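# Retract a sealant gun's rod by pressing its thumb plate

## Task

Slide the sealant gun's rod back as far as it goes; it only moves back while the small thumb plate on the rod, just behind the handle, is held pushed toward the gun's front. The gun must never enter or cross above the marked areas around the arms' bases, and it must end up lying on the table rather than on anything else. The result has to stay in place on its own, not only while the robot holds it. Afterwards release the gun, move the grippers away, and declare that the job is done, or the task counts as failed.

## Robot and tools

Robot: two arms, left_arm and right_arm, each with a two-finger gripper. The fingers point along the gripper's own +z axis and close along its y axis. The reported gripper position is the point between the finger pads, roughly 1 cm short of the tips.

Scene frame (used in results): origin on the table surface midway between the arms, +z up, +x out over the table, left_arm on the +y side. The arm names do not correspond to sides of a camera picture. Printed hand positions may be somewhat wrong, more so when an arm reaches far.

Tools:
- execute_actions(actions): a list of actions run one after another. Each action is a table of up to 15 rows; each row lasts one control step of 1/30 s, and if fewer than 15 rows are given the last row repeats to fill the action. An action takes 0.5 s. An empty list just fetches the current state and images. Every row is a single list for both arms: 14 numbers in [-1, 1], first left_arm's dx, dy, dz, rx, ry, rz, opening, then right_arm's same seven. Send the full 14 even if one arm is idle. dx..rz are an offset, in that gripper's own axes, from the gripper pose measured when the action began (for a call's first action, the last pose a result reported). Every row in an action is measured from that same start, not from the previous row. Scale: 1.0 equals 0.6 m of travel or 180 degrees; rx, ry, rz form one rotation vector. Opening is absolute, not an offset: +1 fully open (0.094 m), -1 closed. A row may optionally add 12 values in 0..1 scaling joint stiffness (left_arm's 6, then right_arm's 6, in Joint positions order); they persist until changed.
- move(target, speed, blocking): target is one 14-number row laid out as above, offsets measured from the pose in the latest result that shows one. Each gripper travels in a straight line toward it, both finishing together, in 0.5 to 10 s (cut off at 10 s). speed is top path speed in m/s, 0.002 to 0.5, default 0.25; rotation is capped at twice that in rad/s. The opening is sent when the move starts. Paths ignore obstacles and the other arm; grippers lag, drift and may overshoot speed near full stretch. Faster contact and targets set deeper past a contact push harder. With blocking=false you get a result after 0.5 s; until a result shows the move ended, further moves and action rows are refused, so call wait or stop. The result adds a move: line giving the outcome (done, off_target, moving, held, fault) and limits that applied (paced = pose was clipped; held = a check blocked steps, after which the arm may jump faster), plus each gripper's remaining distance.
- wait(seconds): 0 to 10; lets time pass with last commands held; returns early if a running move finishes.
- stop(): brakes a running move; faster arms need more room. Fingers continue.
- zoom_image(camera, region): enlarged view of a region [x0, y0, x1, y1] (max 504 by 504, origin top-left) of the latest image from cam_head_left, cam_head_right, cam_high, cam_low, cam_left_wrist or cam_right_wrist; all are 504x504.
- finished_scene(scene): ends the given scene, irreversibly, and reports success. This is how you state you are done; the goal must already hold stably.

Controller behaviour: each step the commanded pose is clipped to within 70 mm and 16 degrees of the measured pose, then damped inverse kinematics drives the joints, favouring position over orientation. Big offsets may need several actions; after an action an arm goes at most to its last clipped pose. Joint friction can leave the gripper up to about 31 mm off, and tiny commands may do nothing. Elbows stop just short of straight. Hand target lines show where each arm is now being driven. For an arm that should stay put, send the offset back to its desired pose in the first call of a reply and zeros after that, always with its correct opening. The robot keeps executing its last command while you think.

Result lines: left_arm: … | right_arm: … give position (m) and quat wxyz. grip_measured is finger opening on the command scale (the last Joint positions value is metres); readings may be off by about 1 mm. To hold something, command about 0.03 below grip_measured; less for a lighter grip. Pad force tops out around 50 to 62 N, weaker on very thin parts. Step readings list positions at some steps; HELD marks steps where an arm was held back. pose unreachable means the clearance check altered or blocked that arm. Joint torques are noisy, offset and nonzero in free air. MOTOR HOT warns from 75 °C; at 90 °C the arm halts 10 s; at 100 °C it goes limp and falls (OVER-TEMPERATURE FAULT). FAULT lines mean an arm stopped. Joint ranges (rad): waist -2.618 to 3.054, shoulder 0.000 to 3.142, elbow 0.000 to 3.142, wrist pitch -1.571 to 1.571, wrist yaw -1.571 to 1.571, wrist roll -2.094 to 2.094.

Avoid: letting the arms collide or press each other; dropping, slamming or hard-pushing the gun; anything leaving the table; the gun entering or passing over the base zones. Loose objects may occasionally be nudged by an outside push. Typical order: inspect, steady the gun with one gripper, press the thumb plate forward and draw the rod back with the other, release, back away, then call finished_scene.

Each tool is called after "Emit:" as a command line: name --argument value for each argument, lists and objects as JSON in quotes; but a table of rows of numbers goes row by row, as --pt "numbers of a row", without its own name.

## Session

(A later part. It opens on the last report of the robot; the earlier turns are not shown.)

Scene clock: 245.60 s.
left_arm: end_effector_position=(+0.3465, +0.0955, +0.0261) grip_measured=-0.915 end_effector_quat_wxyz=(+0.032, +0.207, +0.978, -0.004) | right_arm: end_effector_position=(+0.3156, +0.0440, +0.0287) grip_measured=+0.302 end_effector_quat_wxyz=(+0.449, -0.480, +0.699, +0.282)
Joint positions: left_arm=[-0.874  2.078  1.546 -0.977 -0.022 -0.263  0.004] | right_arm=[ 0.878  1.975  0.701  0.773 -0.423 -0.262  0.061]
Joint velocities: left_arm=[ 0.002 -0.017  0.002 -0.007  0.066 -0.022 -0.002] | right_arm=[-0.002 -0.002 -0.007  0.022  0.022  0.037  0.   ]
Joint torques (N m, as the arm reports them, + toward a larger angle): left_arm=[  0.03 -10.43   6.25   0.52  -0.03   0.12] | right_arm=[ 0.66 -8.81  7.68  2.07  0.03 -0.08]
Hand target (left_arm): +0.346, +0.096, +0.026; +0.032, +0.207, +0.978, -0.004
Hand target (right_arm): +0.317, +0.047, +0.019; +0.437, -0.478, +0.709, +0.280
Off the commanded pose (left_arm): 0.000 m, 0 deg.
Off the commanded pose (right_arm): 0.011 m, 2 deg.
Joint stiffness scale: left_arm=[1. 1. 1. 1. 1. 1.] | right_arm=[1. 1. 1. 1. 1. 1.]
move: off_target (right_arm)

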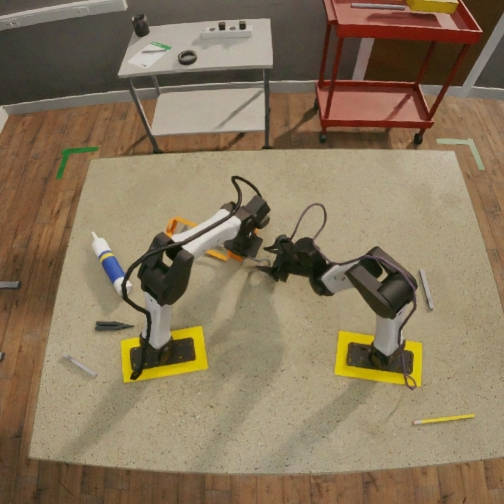

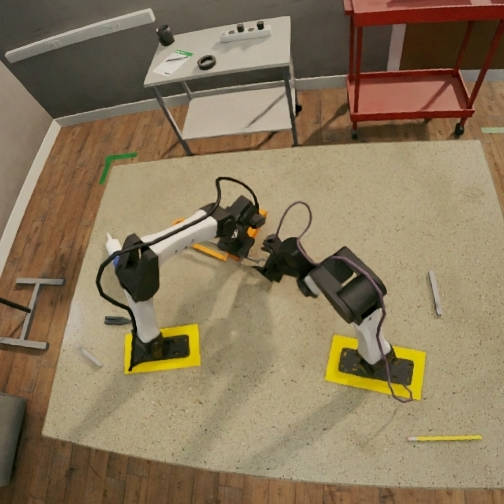

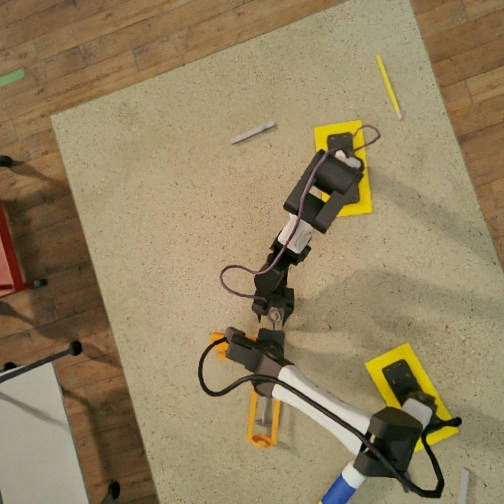

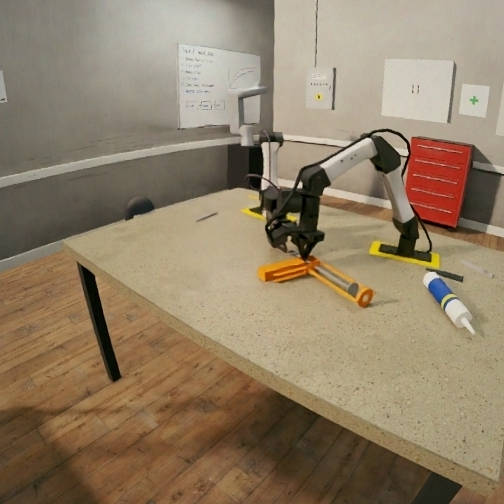

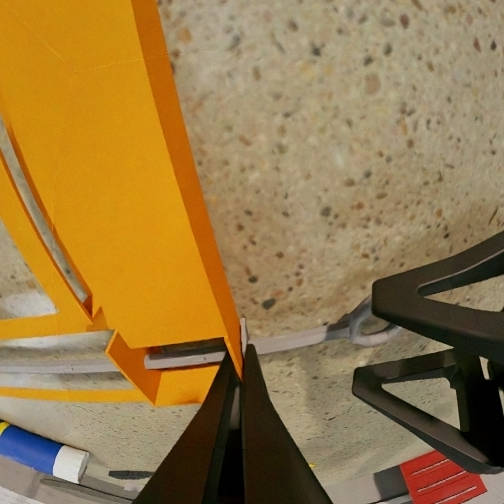

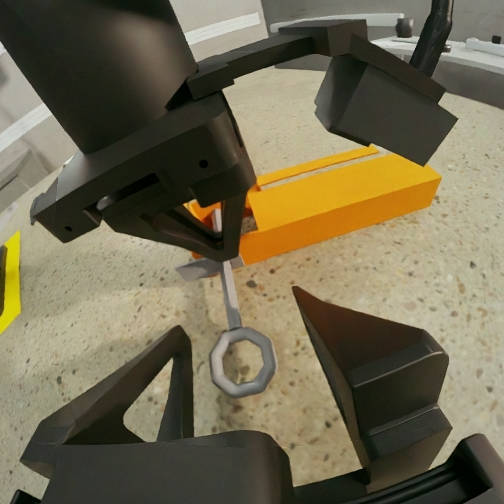

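Emit:
move --target '[0.0, 0.0, 0.0, 0, 0, 0, -1, 0.04, 0.0, 0.01, 0, 0, 0, 0.3]' --speed 0.05

Scene clock: 250.90 s.
left_arm: end_effector_position=(+0.3465, +0.0955, +0.0261) grip_measured=-0.915 end_effector_quat_wxyz=(+0.032, +0.207, +0.978, -0.004) | right_arm: end_effector_position=(+0.3194, +0.0472, +0.0210) grip_measured=+0.302 end_effector_quat_wxyz=(+0.464, -0.478, +0.690, +0.284)
Joint positions: left_arm=[-0.874  2.078  1.546 -0.977 -0.022 -0.263  0.004] | right_arm=[ 0.878  2.039  0.701  0.873 -0.424 -0.26   0.061]
Joint velocities: left_arm=[ 0.002  0.002 -0.002  0.022  0.022  0.051 -0.001] | right_arm=[-0.002 -0.012  0.017 -0.066 -0.066 -0.022 -0.001]
Joint torques (N m, as the arm reports them, + toward a larger angle): left_arm=[  0.03 -10.43   6.24   0.52  -0.03   0.12] | right_arm=[-0.95 -9.38  3.72  2.41 -0.13 -0.23]
Hand target (left_arm): +0.346, +0.096, +0.026; +0.032, +0.207, +0.978, -0.004
Hand target (right_arm): +0.315, +0.039, +0.005; +0.449, -0.480, +0.699, +0.282
Off the commanded pose (left_arm): 0.000 m, 0 deg.
Off the commanded pose (right_arm): 0.019 m, 2 deg.
Joint stiffness scale: left_arm=[1. 1. 1. 1. 1. 1.] | right_arm=[1. 1. 1. 1. 1. 1.]
move: off_target (right_arm)

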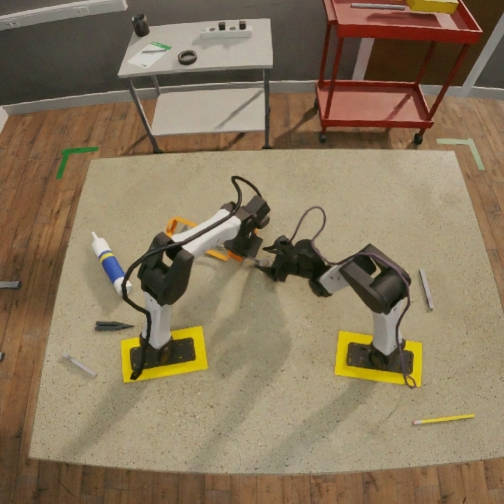

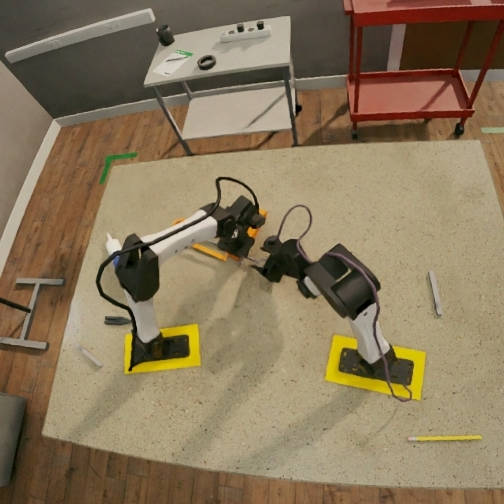

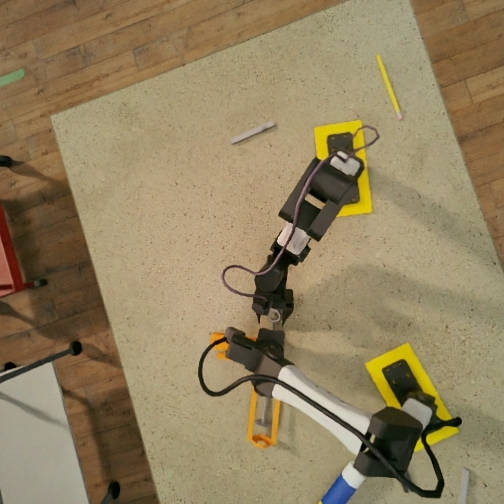

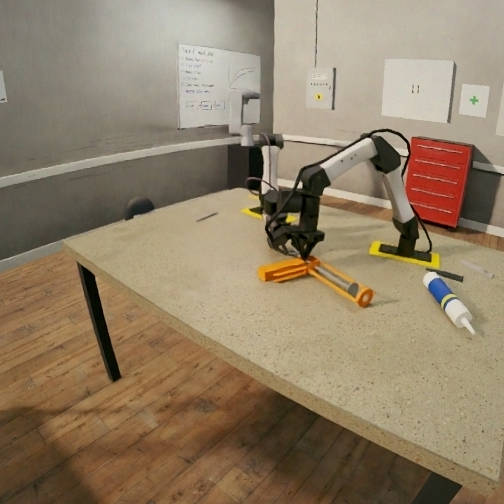

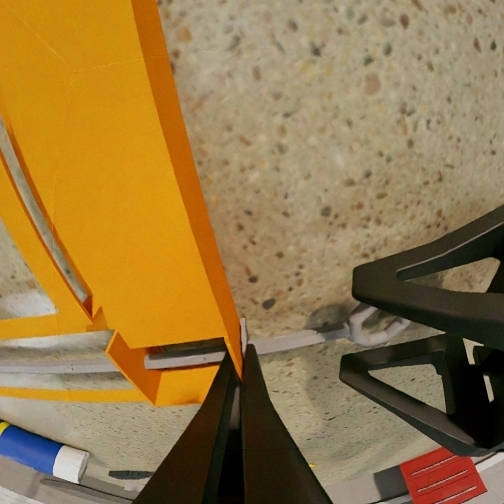

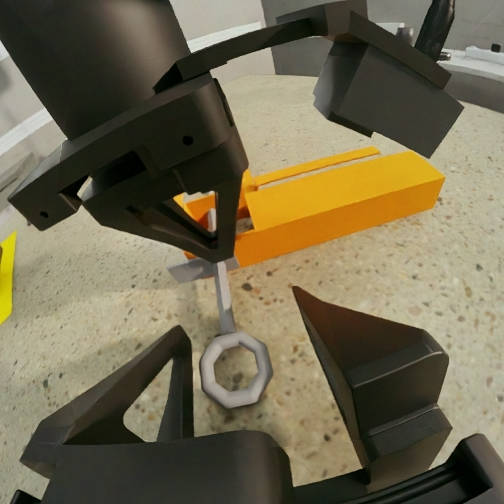

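Emit:
move --target '[0.0, 0.0, 0.0, 0, 0, 0, -1, 0.045, 0.0, -0.02, 0, 0, 0, 0.3]' --speed 0.05

Scene clock: 256.33 s.
left_arm: end_effector_position=(+0.3465, +0.0955, +0.0261) grip_measured=-0.915 end_effector_quat_wxyz=(+0.032, +0.207, +0.978, -0.004) | right_arm: end_effector_position=(+0.3182, +0.0366, +0.0195) grip_measured=+0.302 end_effector_quat_wxyz=(+0.480, -0.476, +0.678, +0.288)
Joint positions: left_arm=[-0.874  2.078  1.546 -0.977 -0.022 -0.263  0.004] | right_arm=[ 0.851  2.06   0.651  0.98  -0.454 -0.268  0.061]
Joint velocities: left_arm=[-0.007 -0.027 -0.002  0.007 -0.022 -0.051  0.001] | right_arm=[-0.007  0.012 -0.022 -0.022  0.007 -0.007  0.001]
Joint torques (N m, as the arm reports them, + toward a larger angle): left_arm=[  0.03 -10.43   6.24   0.52  -0.03   0.12] | right_arm=[-0.89 -8.85  2.65  2.45 -0.08 -0.26]
Hand target (left_arm): +0.346, +0.096, +0.026; +0.032, +0.207, +0.978, -0.004
Hand target (right_arm): +0.312, +0.027, +0.002; +0.463, -0.478, +0.690, +0.285
Off the commanded pose (left_arm): 0.000 m, 0 deg.
Off the commanded pose (right_arm): 0.022 m, 2 deg.
Joint stiffness scale: left_arm=[1. 1. 1. 1. 1. 1.] | right_arm=[1. 1. 1. 1. 1. 1.]
move: off_target (right_arm)

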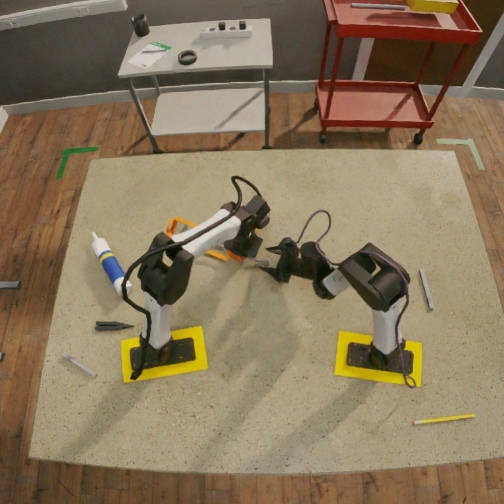

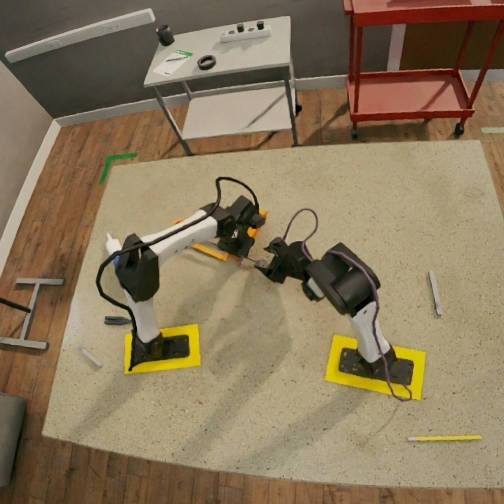

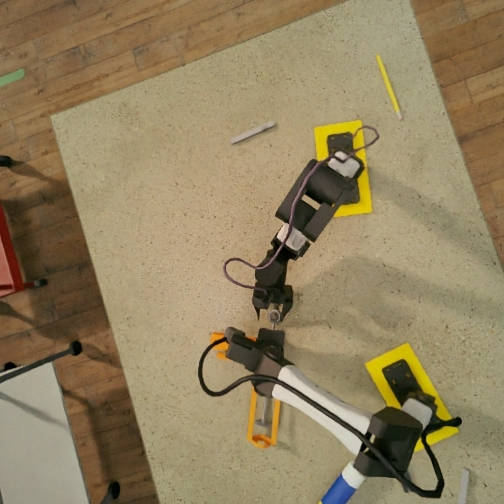

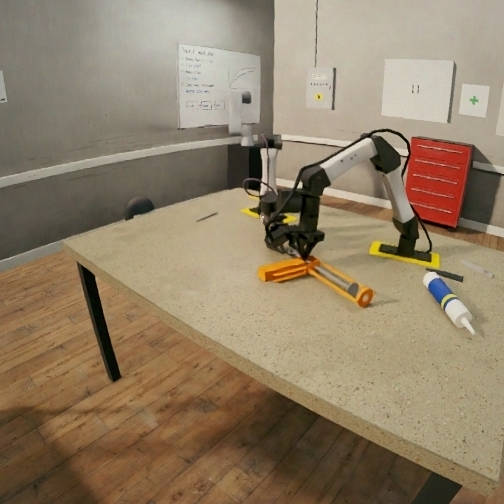

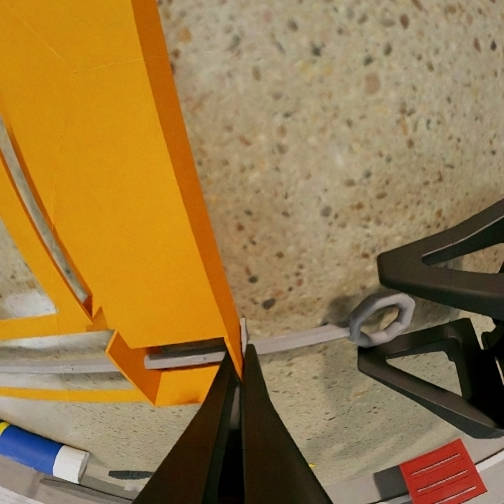

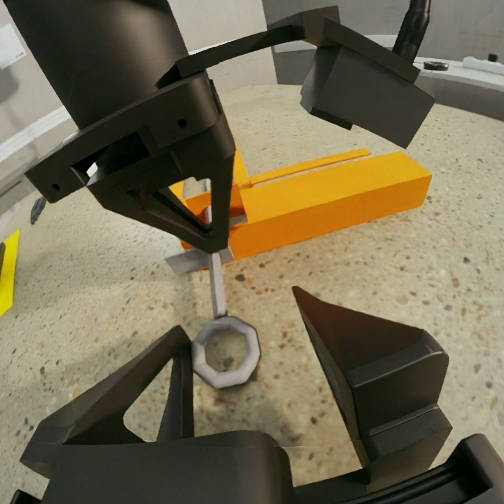

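Emit:
move --target '[0.0, 0.0, 0.0, 0, 0, 0, -1, 0.015, 0.025, 0.0, 0, 0.02, 0, 0.3]' --speed 0.05

Emit:
move --target '[0.0, 0.0, 0.0, 0, 0, 0, -1, 0.0, 0.0, 0.0, 0, 0.0, 0, -0.6]' --speed 0.05

Scene clock: 272.00 s.
left_arm: end_effector_position=(+0.3465, +0.0955, +0.0261) grip_measured=-0.915 end_effector_quat_wxyz=(+0.032, +0.207, +0.978, -0.004) | right_arm: end_effector_position=(+0.3101, +0.0422, +0.0117) grip_measured=+0.302 end_effector_quat_wxyz=(+0.468, -0.481, +0.687, +0.278)
Joint positions: left_arm=[-0.874  2.078  1.546 -0.977 -0.022 -0.263  0.004] | right_arm=[ 0.887  2.06   0.651  0.95  -0.408 -0.269  0.061]
Joint velocities: left_arm=[-0.007  0.007  0.007  0.037 -0.051 -0.007  0.001] | right_arm=[-0.002 -0.002  0.002 -0.066 -0.007  0.022 -0.   ]
Joint torques (N m, as the arm reports them, + toward a larger angle): left_arm=[  0.02 -10.41   6.26   0.52  -0.03   0.12] | right_arm=[  0.76 -14.17   3.52   2.02   0.04  -0.23]
Hand target (left_arm): +0.346, +0.096, +0.026; +0.032, +0.207, +0.978, -0.004
Hand target (right_arm): +0.304, +0.039, +0.010; +0.459, -0.485, +0.693, +0.273
Off the commanded pose (left_arm): 0.000 m, 0 deg.
Off the commanded pose (right_arm): 0.007 m, 2 deg.
Joint stiffness scale: left_arm=[1. 1. 1. 1. 1. 1.] | right_arm=[1. 1. 1. 1. 1. 1.]
move: done

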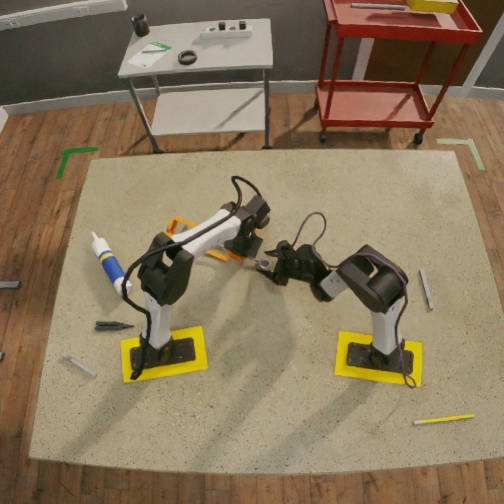

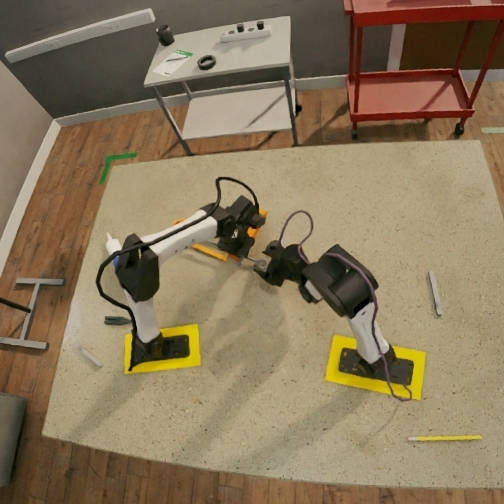

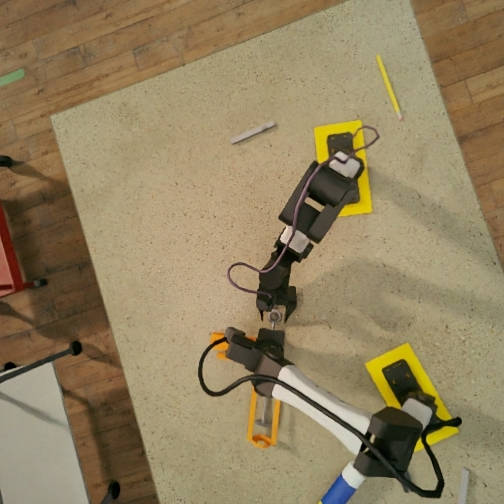

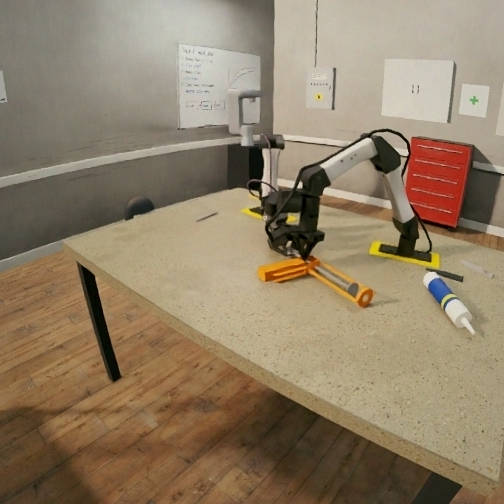

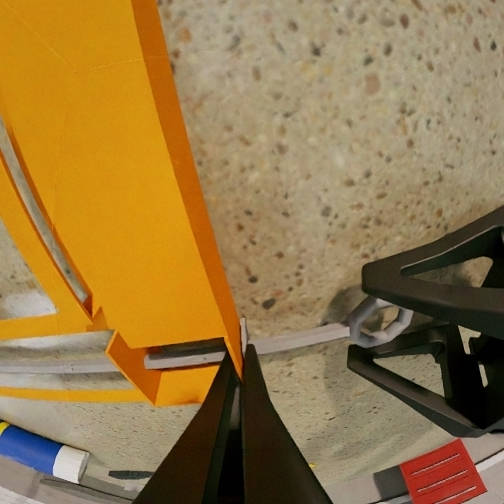

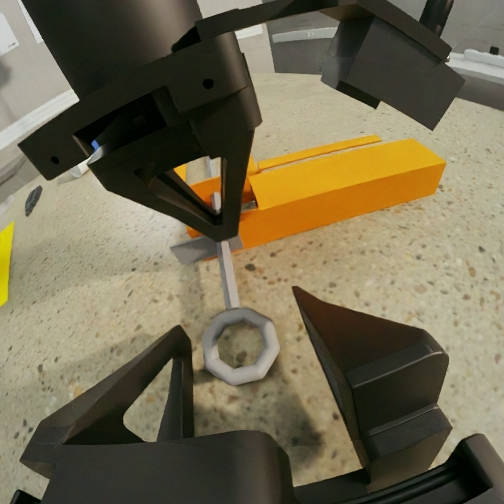

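Scene clock: 272.50 s.
left_arm: end_effector_position=(+0.3469, +0.0953, +0.0261) grip_measured=-0.915 end_effector_quat_wxyz=(+0.033, +0.207, +0.978, -0.004) | right_arm: end_effector_position=(+0.3095, +0.0426, +0.0118) grip_measured=-0.249 end_effector_quat_wxyz=(+0.468, -0.484, +0.685, +0.279)
Joint positions: left_arm=[-0.874  2.078  1.546 -0.975 -0.022 -0.263  0.004] | right_arm=[ 0.888  2.06   0.651  0.95  -0.412 -0.273  0.035]
Joint velocities: left_arm=[-0.012  0.002  0.002 -0.066  0.022  0.022  0.   ] | right_arm=[-0.022  0.007 -0.002 -0.007  0.007 -0.007  0.   ]
Joint torques (N m, as the arm reports them, + toward a larger angle): left_arm=[  0.03 -10.41   6.25   0.51  -0.03   0.12] | right_arm=[ -0.04 -11.63   5.04   2.34  -0.03  -0.12]
Hand target (left_arm): +0.347, +0.096, +0.026; +0.032, +0.207, +0.978, -0.004
Hand target (right_arm): +0.310, +0.042, +0.012; +0.468, -0.481, +0.687, +0.278
Off the commanded pose (left_arm): 0.000 m, 0 deg.
Off the commanded pose (right_arm): 0.001 m, 0 deg.
Joint stiffness scale: left_arm=[1. 1. 1. 1. 1. 1.] | right_arm=[1. 1. 1. 1. 1. 1.]
move: done

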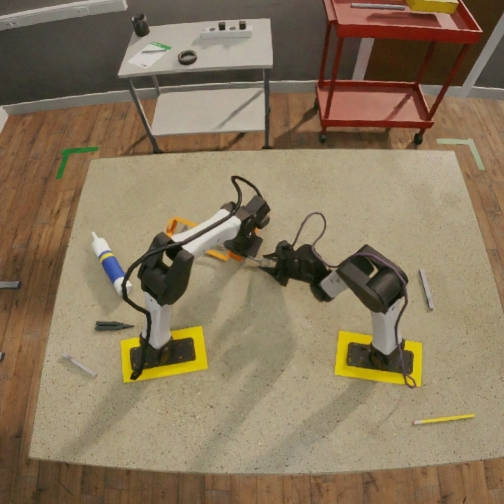

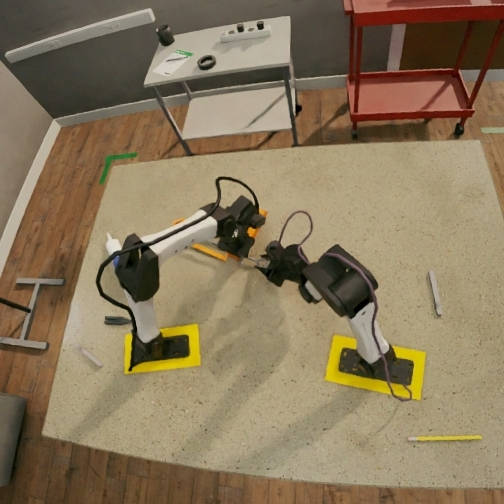

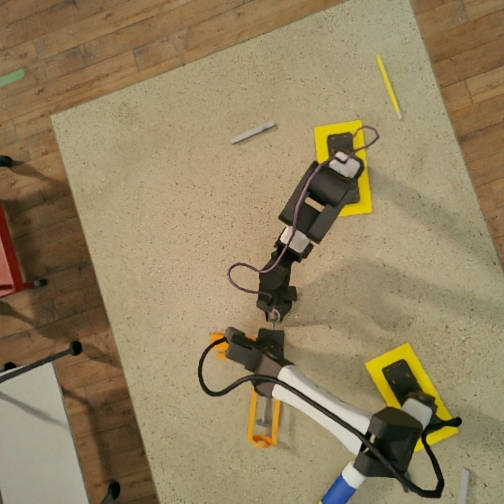

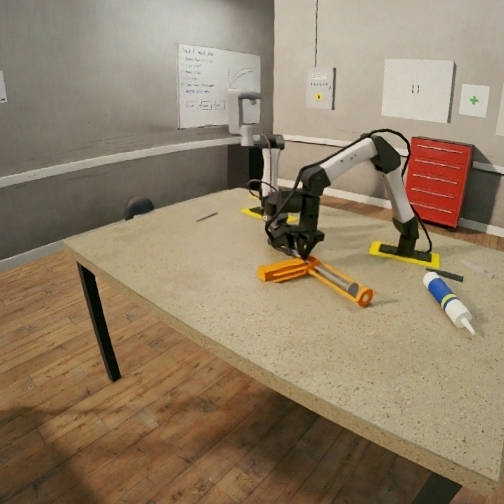

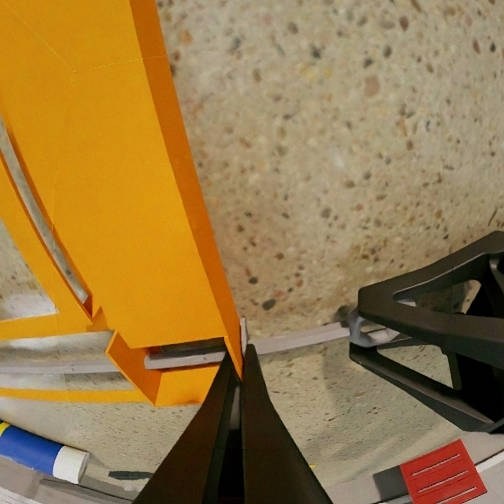

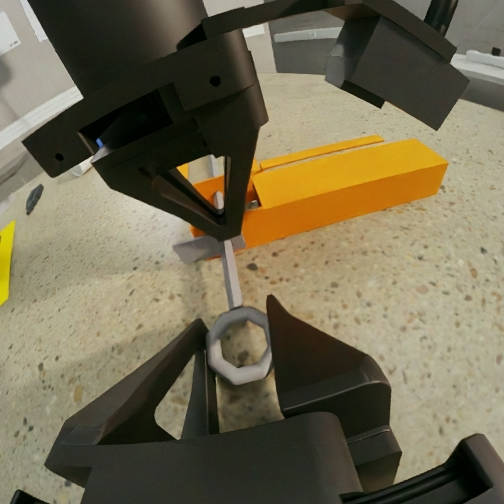

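Emit:
move --target '[0.0, 0.0, 0.0, 0, 0, 0, -1, 0.034, 0.0025, -0.076, 0, 0.0, 0, -0.35]' --speed 0.04

Scene clock: 281.47 s.
left_arm: end_effector_position=(+0.3334, +0.0684, +0.0272) grip_measured=-0.915 end_effector_quat_wxyz=(+0.021, +0.218, +0.974, -0.058) | right_arm: end_effector_position=(+0.2946, +0.0121, +0.0136) grip_measured=-0.249 end_effector_quat_wxyz=(+0.472, -0.482, +0.681, +0.285)
Joint positions: left_arm=[-0.901  2.078  1.546 -0.946  0.084 -0.272  0.004] | right_arm=[ 0.832  2.007  0.519  1.032 -0.472 -0.291  0.035]
Joint velocities: left_arm=[-0.017 -0.037  0.007 -0.022 -0.11  -0.022  0.   ] | right_arm=[-0.007 -0.022 -0.027  0.066  0.007  0.037 -0.001]
Joint torques (N m, as the arm reports them, + toward a larger angle): left_arm=[  1.71 -10.64   6.35   0.31  -0.94   0.21] | right_arm=[ -2.02 -12.76   0.62   2.38  -0.17  -0.35]
Hand target (left_arm): +0.346, +0.095, +0.027; +0.032, +0.208, +0.978, -0.006
Hand target (right_arm): +0.289, -0.002, +0.011; +0.468, -0.483, +0.685, +0.280
Off the commanded pose (left_arm): 0.030 m, 6 deg.
Off the commanded pose (right_arm): 0.016 m, 1 deg.
Joint stiffness scale: left_arm=[1. 1. 1. 1. 1. 1.] | right_arm=[1. 1. 1. 1. 1. 1.]
move: off_target (left_arm, right_arm)

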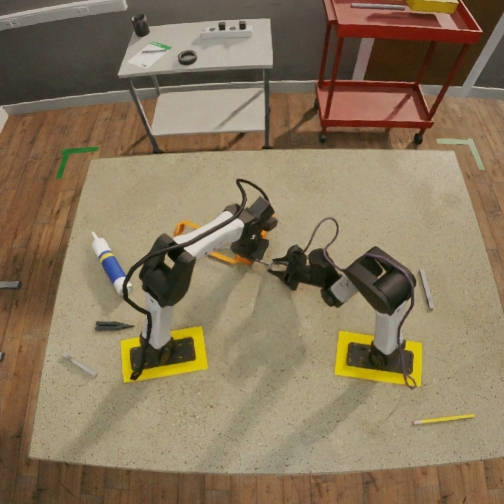

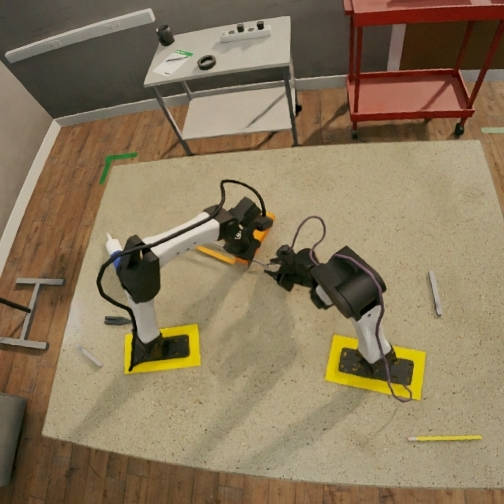

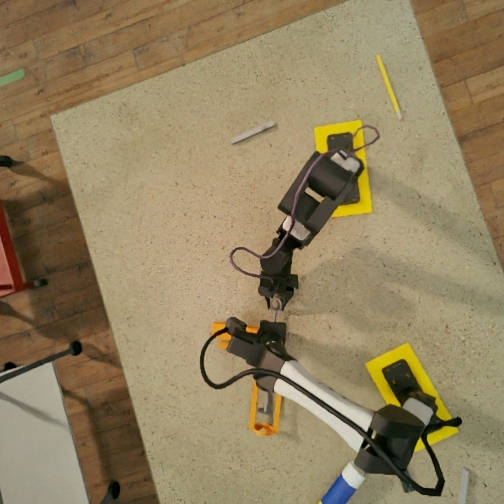

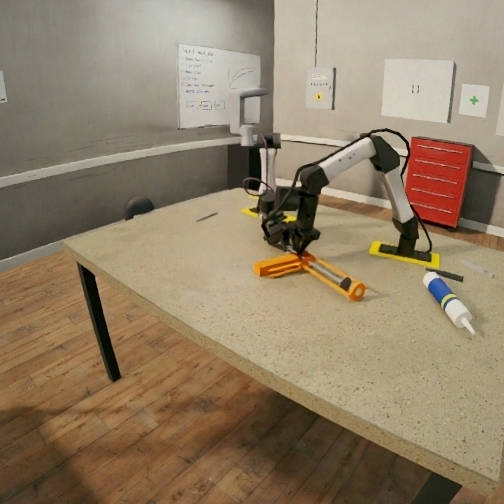

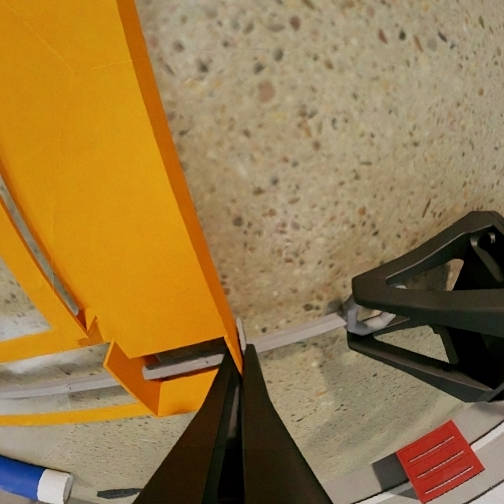

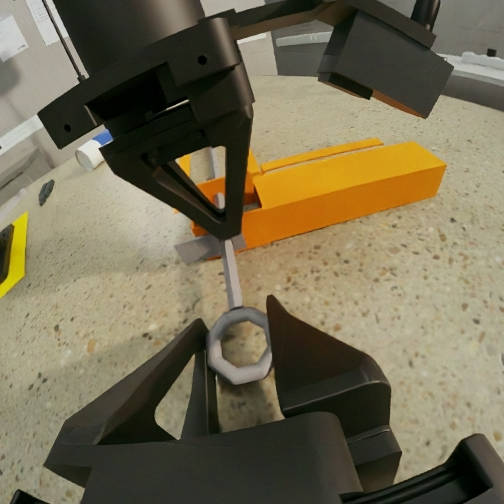

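Emit:
move --target '[0.012, 0.0, 0.055, -0.033, 0.021, 0, -0.2, 0, 0, 0, 0, 0.0, 0, -0.35]' --speed 0.03

Scene clock: 296.80 s.
left_arm: end_effector_position=(+0.3316, +0.0647, +0.0251) grip_measured=-0.203 end_effector_quat_wxyz=(+0.026, +0.217, +0.976, -0.021) | right_arm: end_effector_position=(+0.2943, +0.0116, +0.0122) grip_measured=-0.249 end_effector_quat_wxyz=(+0.470, -0.484, +0.682, +0.283)
Joint positions: left_arm=[-0.941  2.108  1.587 -0.983  0.01  -0.31   0.037] | right_arm=[ 0.833  2.007  0.519  1.025 -0.469 -0.297  0.035]
Joint velocities: left_arm=[ 0.007 -0.012 -0.007 -0.051 -0.007  0.007 -0.   ] | right_arm=[-0.012 -0.012 -0.012 -0.007 -0.007  0.051 -0.001]
Joint torques (N m, as the arm reports them, + toward a larger angle): left_arm=[-0.44 -5.    5.48  0.68 -0.1   0.13] | right_arm=[ -0.01 -10.49   4.51   2.38  -0.09  -0.1 ]
Hand target (left_arm): +0.326, +0.069, -0.005; +0.001, +0.219, +0.976, -0.000
Hand target (right_arm): +0.295, +0.012, +0.014; +0.472, -0.482, +0.681, +0.285
Off the commanded pose (left_arm): 0.032 m, 4 deg.
Off the commanded pose (right_arm): 0.002 m, 0 deg.
Joint stiffness scale: left_arm=[1. 1. 1. 1. 1. 1.] | right_arm=[1. 1. 1. 1. 1. 1.]
move: off_target (left_arm)

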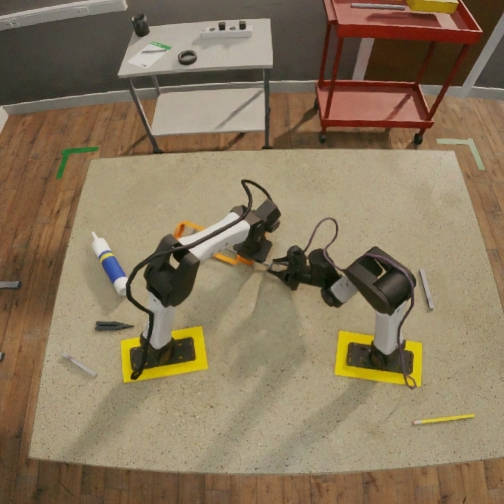

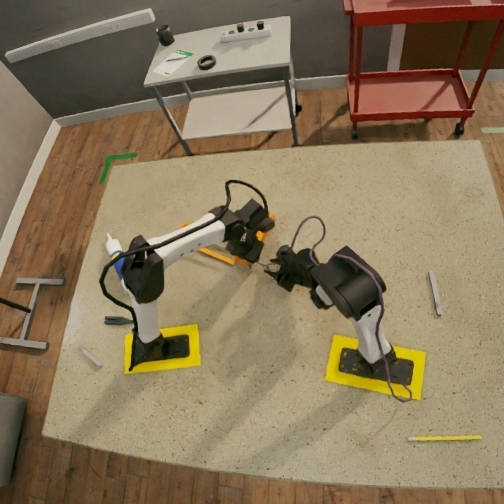

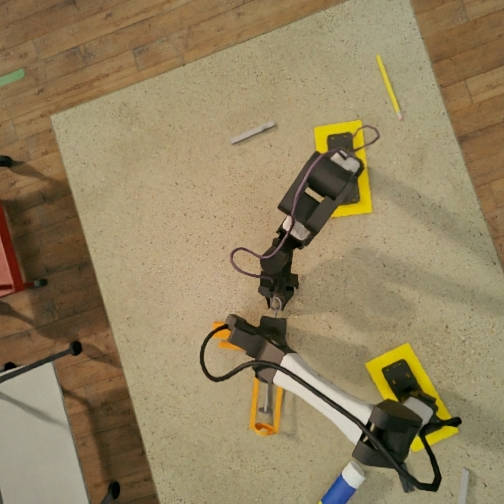

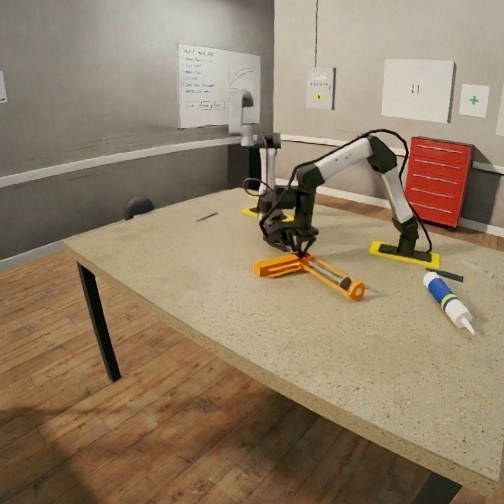

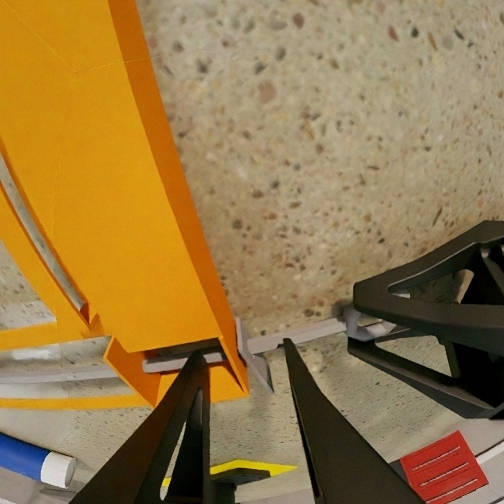

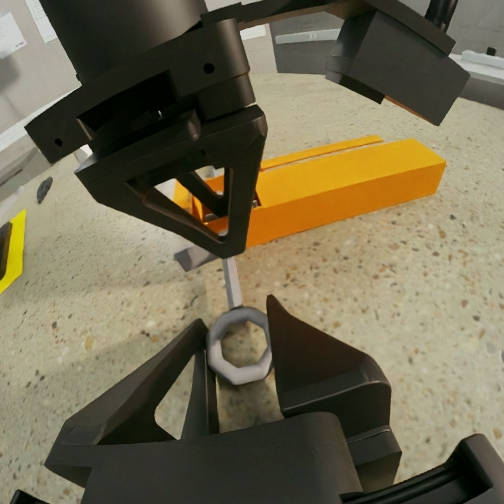

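Emit:
move --target '[0.045, 0.0, 0.0, 0, 0, 0, -0.2, 0, 0, 0, 0, 0.0, 0, -0.35]' --speed 0.03

Emit:
move --target '[0.02, 0.0, 0.05, 0, 0, 0, -0.2, 0, 0, 0, 0, 0.0, 0, -0.35]' --speed 0.03

Scene clock: 313.93 s.
left_arm: end_effector_position=(+0.3242, +0.0712, +0.0270) grip_measured=-0.202 end_effector_quat_wxyz=(+0.048, +0.214, +0.975, -0.029) | right_arm: end_effector_position=(+0.2943, +0.0115, +0.0120) grip_measured=-0.249 end_effector_quat_wxyz=(+0.470, -0.484, +0.682, +0.282)
Joint positions: left_arm=[-0.946  2.03   1.472 -0.901  0.001 -0.32   0.037] | right_arm=[ 0.833  2.007  0.519  1.024 -0.469 -0.299  0.035]
Joint velocities: left_arm=[-0.002 -0.007 -0.012 -0.007  0.022 -0.066  0.   ] | right_arm=[-0.012 -0.002 -0.007 -0.022 -0.022  0.007  0.   ]
Joint torques (N m, as the arm reports them, + toward a larger angle): left_arm=[ -1.06 -11.12   3.97   0.36   0.04   0.03] | right_arm=[  0.01 -10.44   4.5    2.33  -0.07  -0.15]
Hand target (left_arm): +0.308, +0.076, +0.024; +0.026, +0.217, +0.975, -0.021
Hand target (right_arm): +0.294, +0.012, +0.012; +0.470, -0.484, +0.682, +0.283
Off the commanded pose (left_arm): 0.018 m, 3 deg.
Off the commanded pose (right_arm): 0.000 m, 0 deg.
Joint stiffness scale: left_arm=[1. 1. 1. 1. 1. 1.] | right_arm=[1. 1. 1. 1. 1. 1.]
move: off_target (left_arm)

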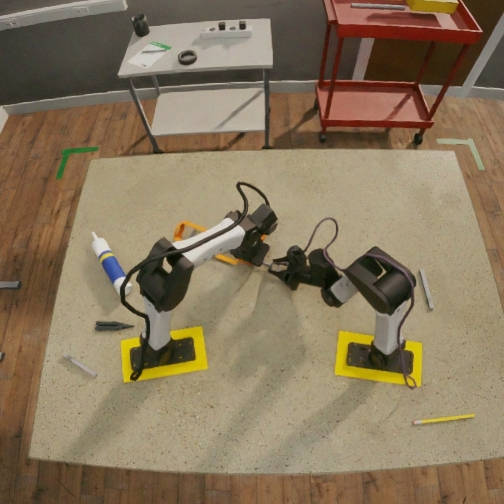

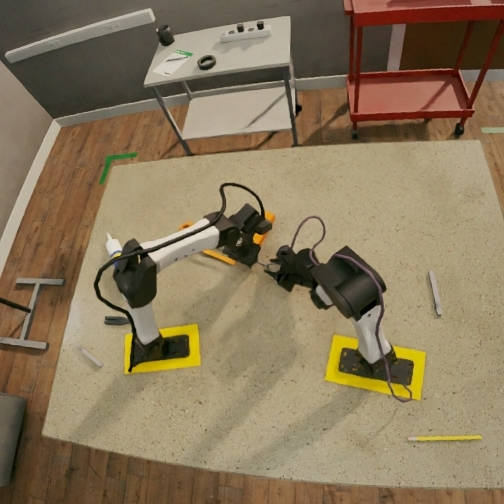

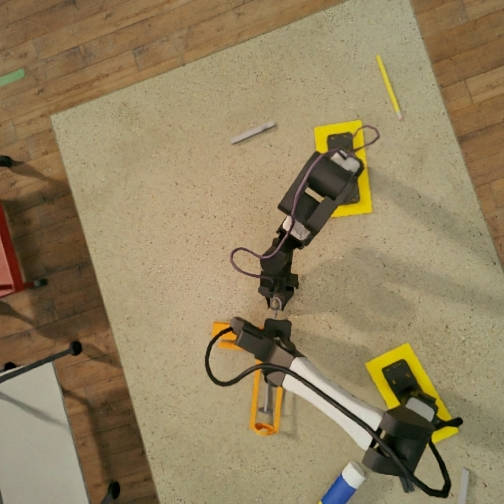

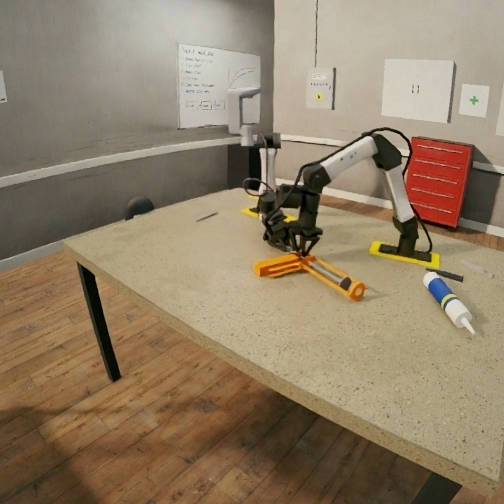

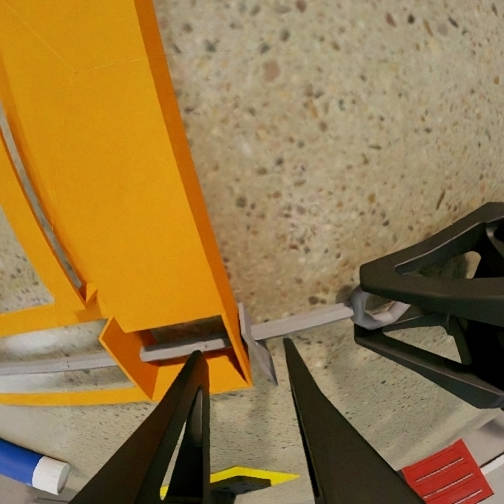

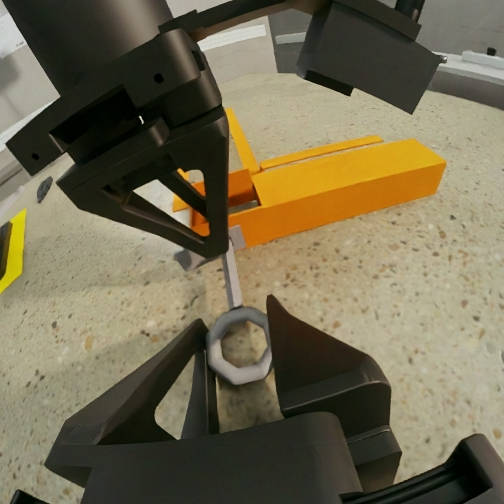

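Scene clock: 315.23 s.
left_arm: end_effector_position=(+0.3251, +0.0706, +0.0251) grip_measured=-0.202 end_effector_quat_wxyz=(+0.067, +0.211, +0.974, -0.041) | right_arm: end_effector_position=(+0.2943, +0.0115, +0.0120) grip_measured=-0.249 end_effector_quat_wxyz=(+0.470, -0.485, +0.682, +0.282)
Joint positions: left_arm=[-0.946  1.998  1.411 -0.826  0.001 -0.326  0.037] | right_arm=[ 0.833  2.007  0.519  1.024 -0.469 -0.299  0.035]
Joint velocities: left_arm=[ 0.007 -0.012  0.002  0.095 -0.051  0.022  0.   ] | right_arm=[-0.007 -0.002 -0.017  0.037  0.007 -0.007 -0.   ]
Joint torques (N m, as the arm reports them, + toward a larger angle): left_arm=[-0.6  -6.47  2.36  1.11 -0.03  0.05] | right_arm=[  0.01 -10.45   4.51   2.32  -0.07  -0.16]
Hand target (left_arm): +0.314, +0.075, -0.002; +0.047, +0.214, +0.975, -0.029
Hand target (right_arm): +0.294, +0.012, +0.012; +0.470, -0.484, +0.682, +0.282
Off the commanded pose (left_arm): 0.031 m, 3 deg.
Off the commanded pose (right_arm): 0.000 m, 0 deg.
Joint stiffness scale: left_arm=[1. 1. 1. 1. 1. 1.] | right_arm=[1. 1. 1. 1. 1. 1.]
move: off_target (left_arm)

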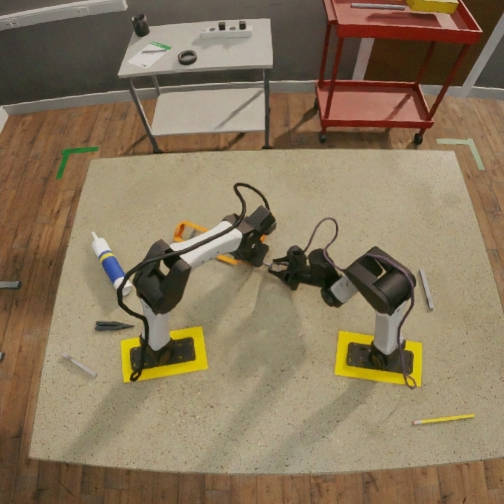

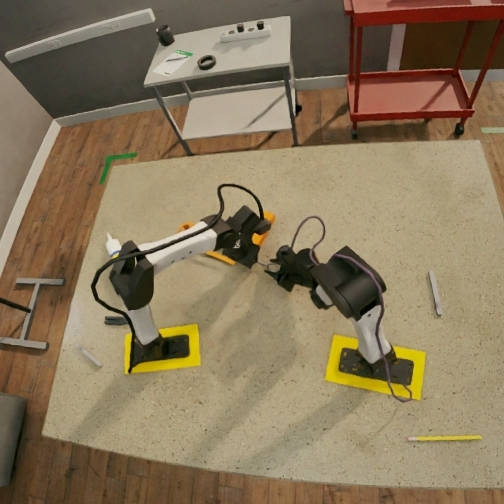

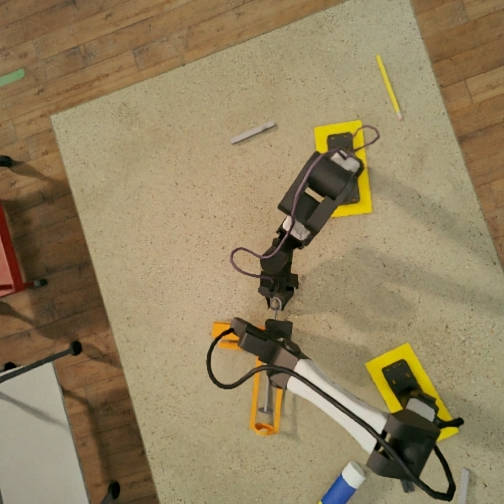

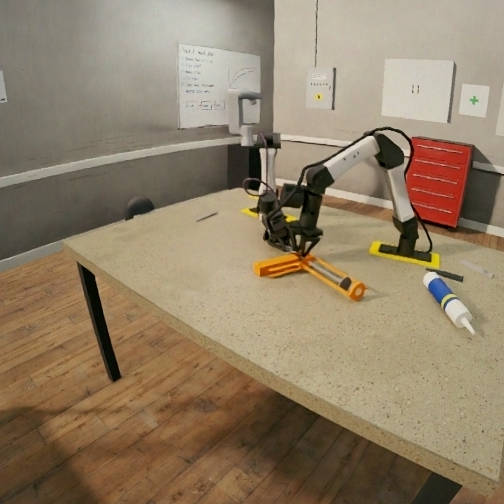

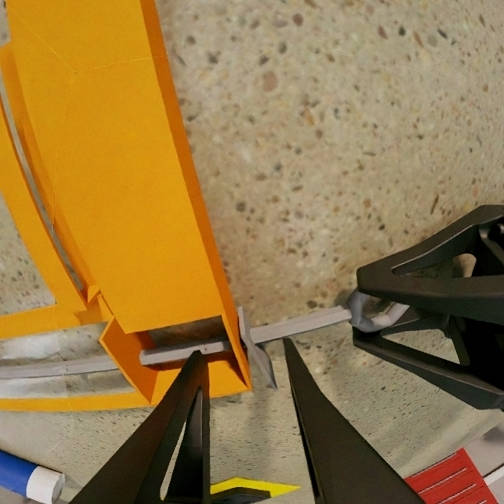

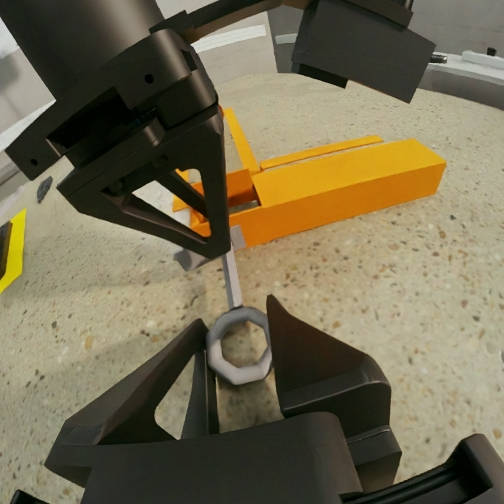

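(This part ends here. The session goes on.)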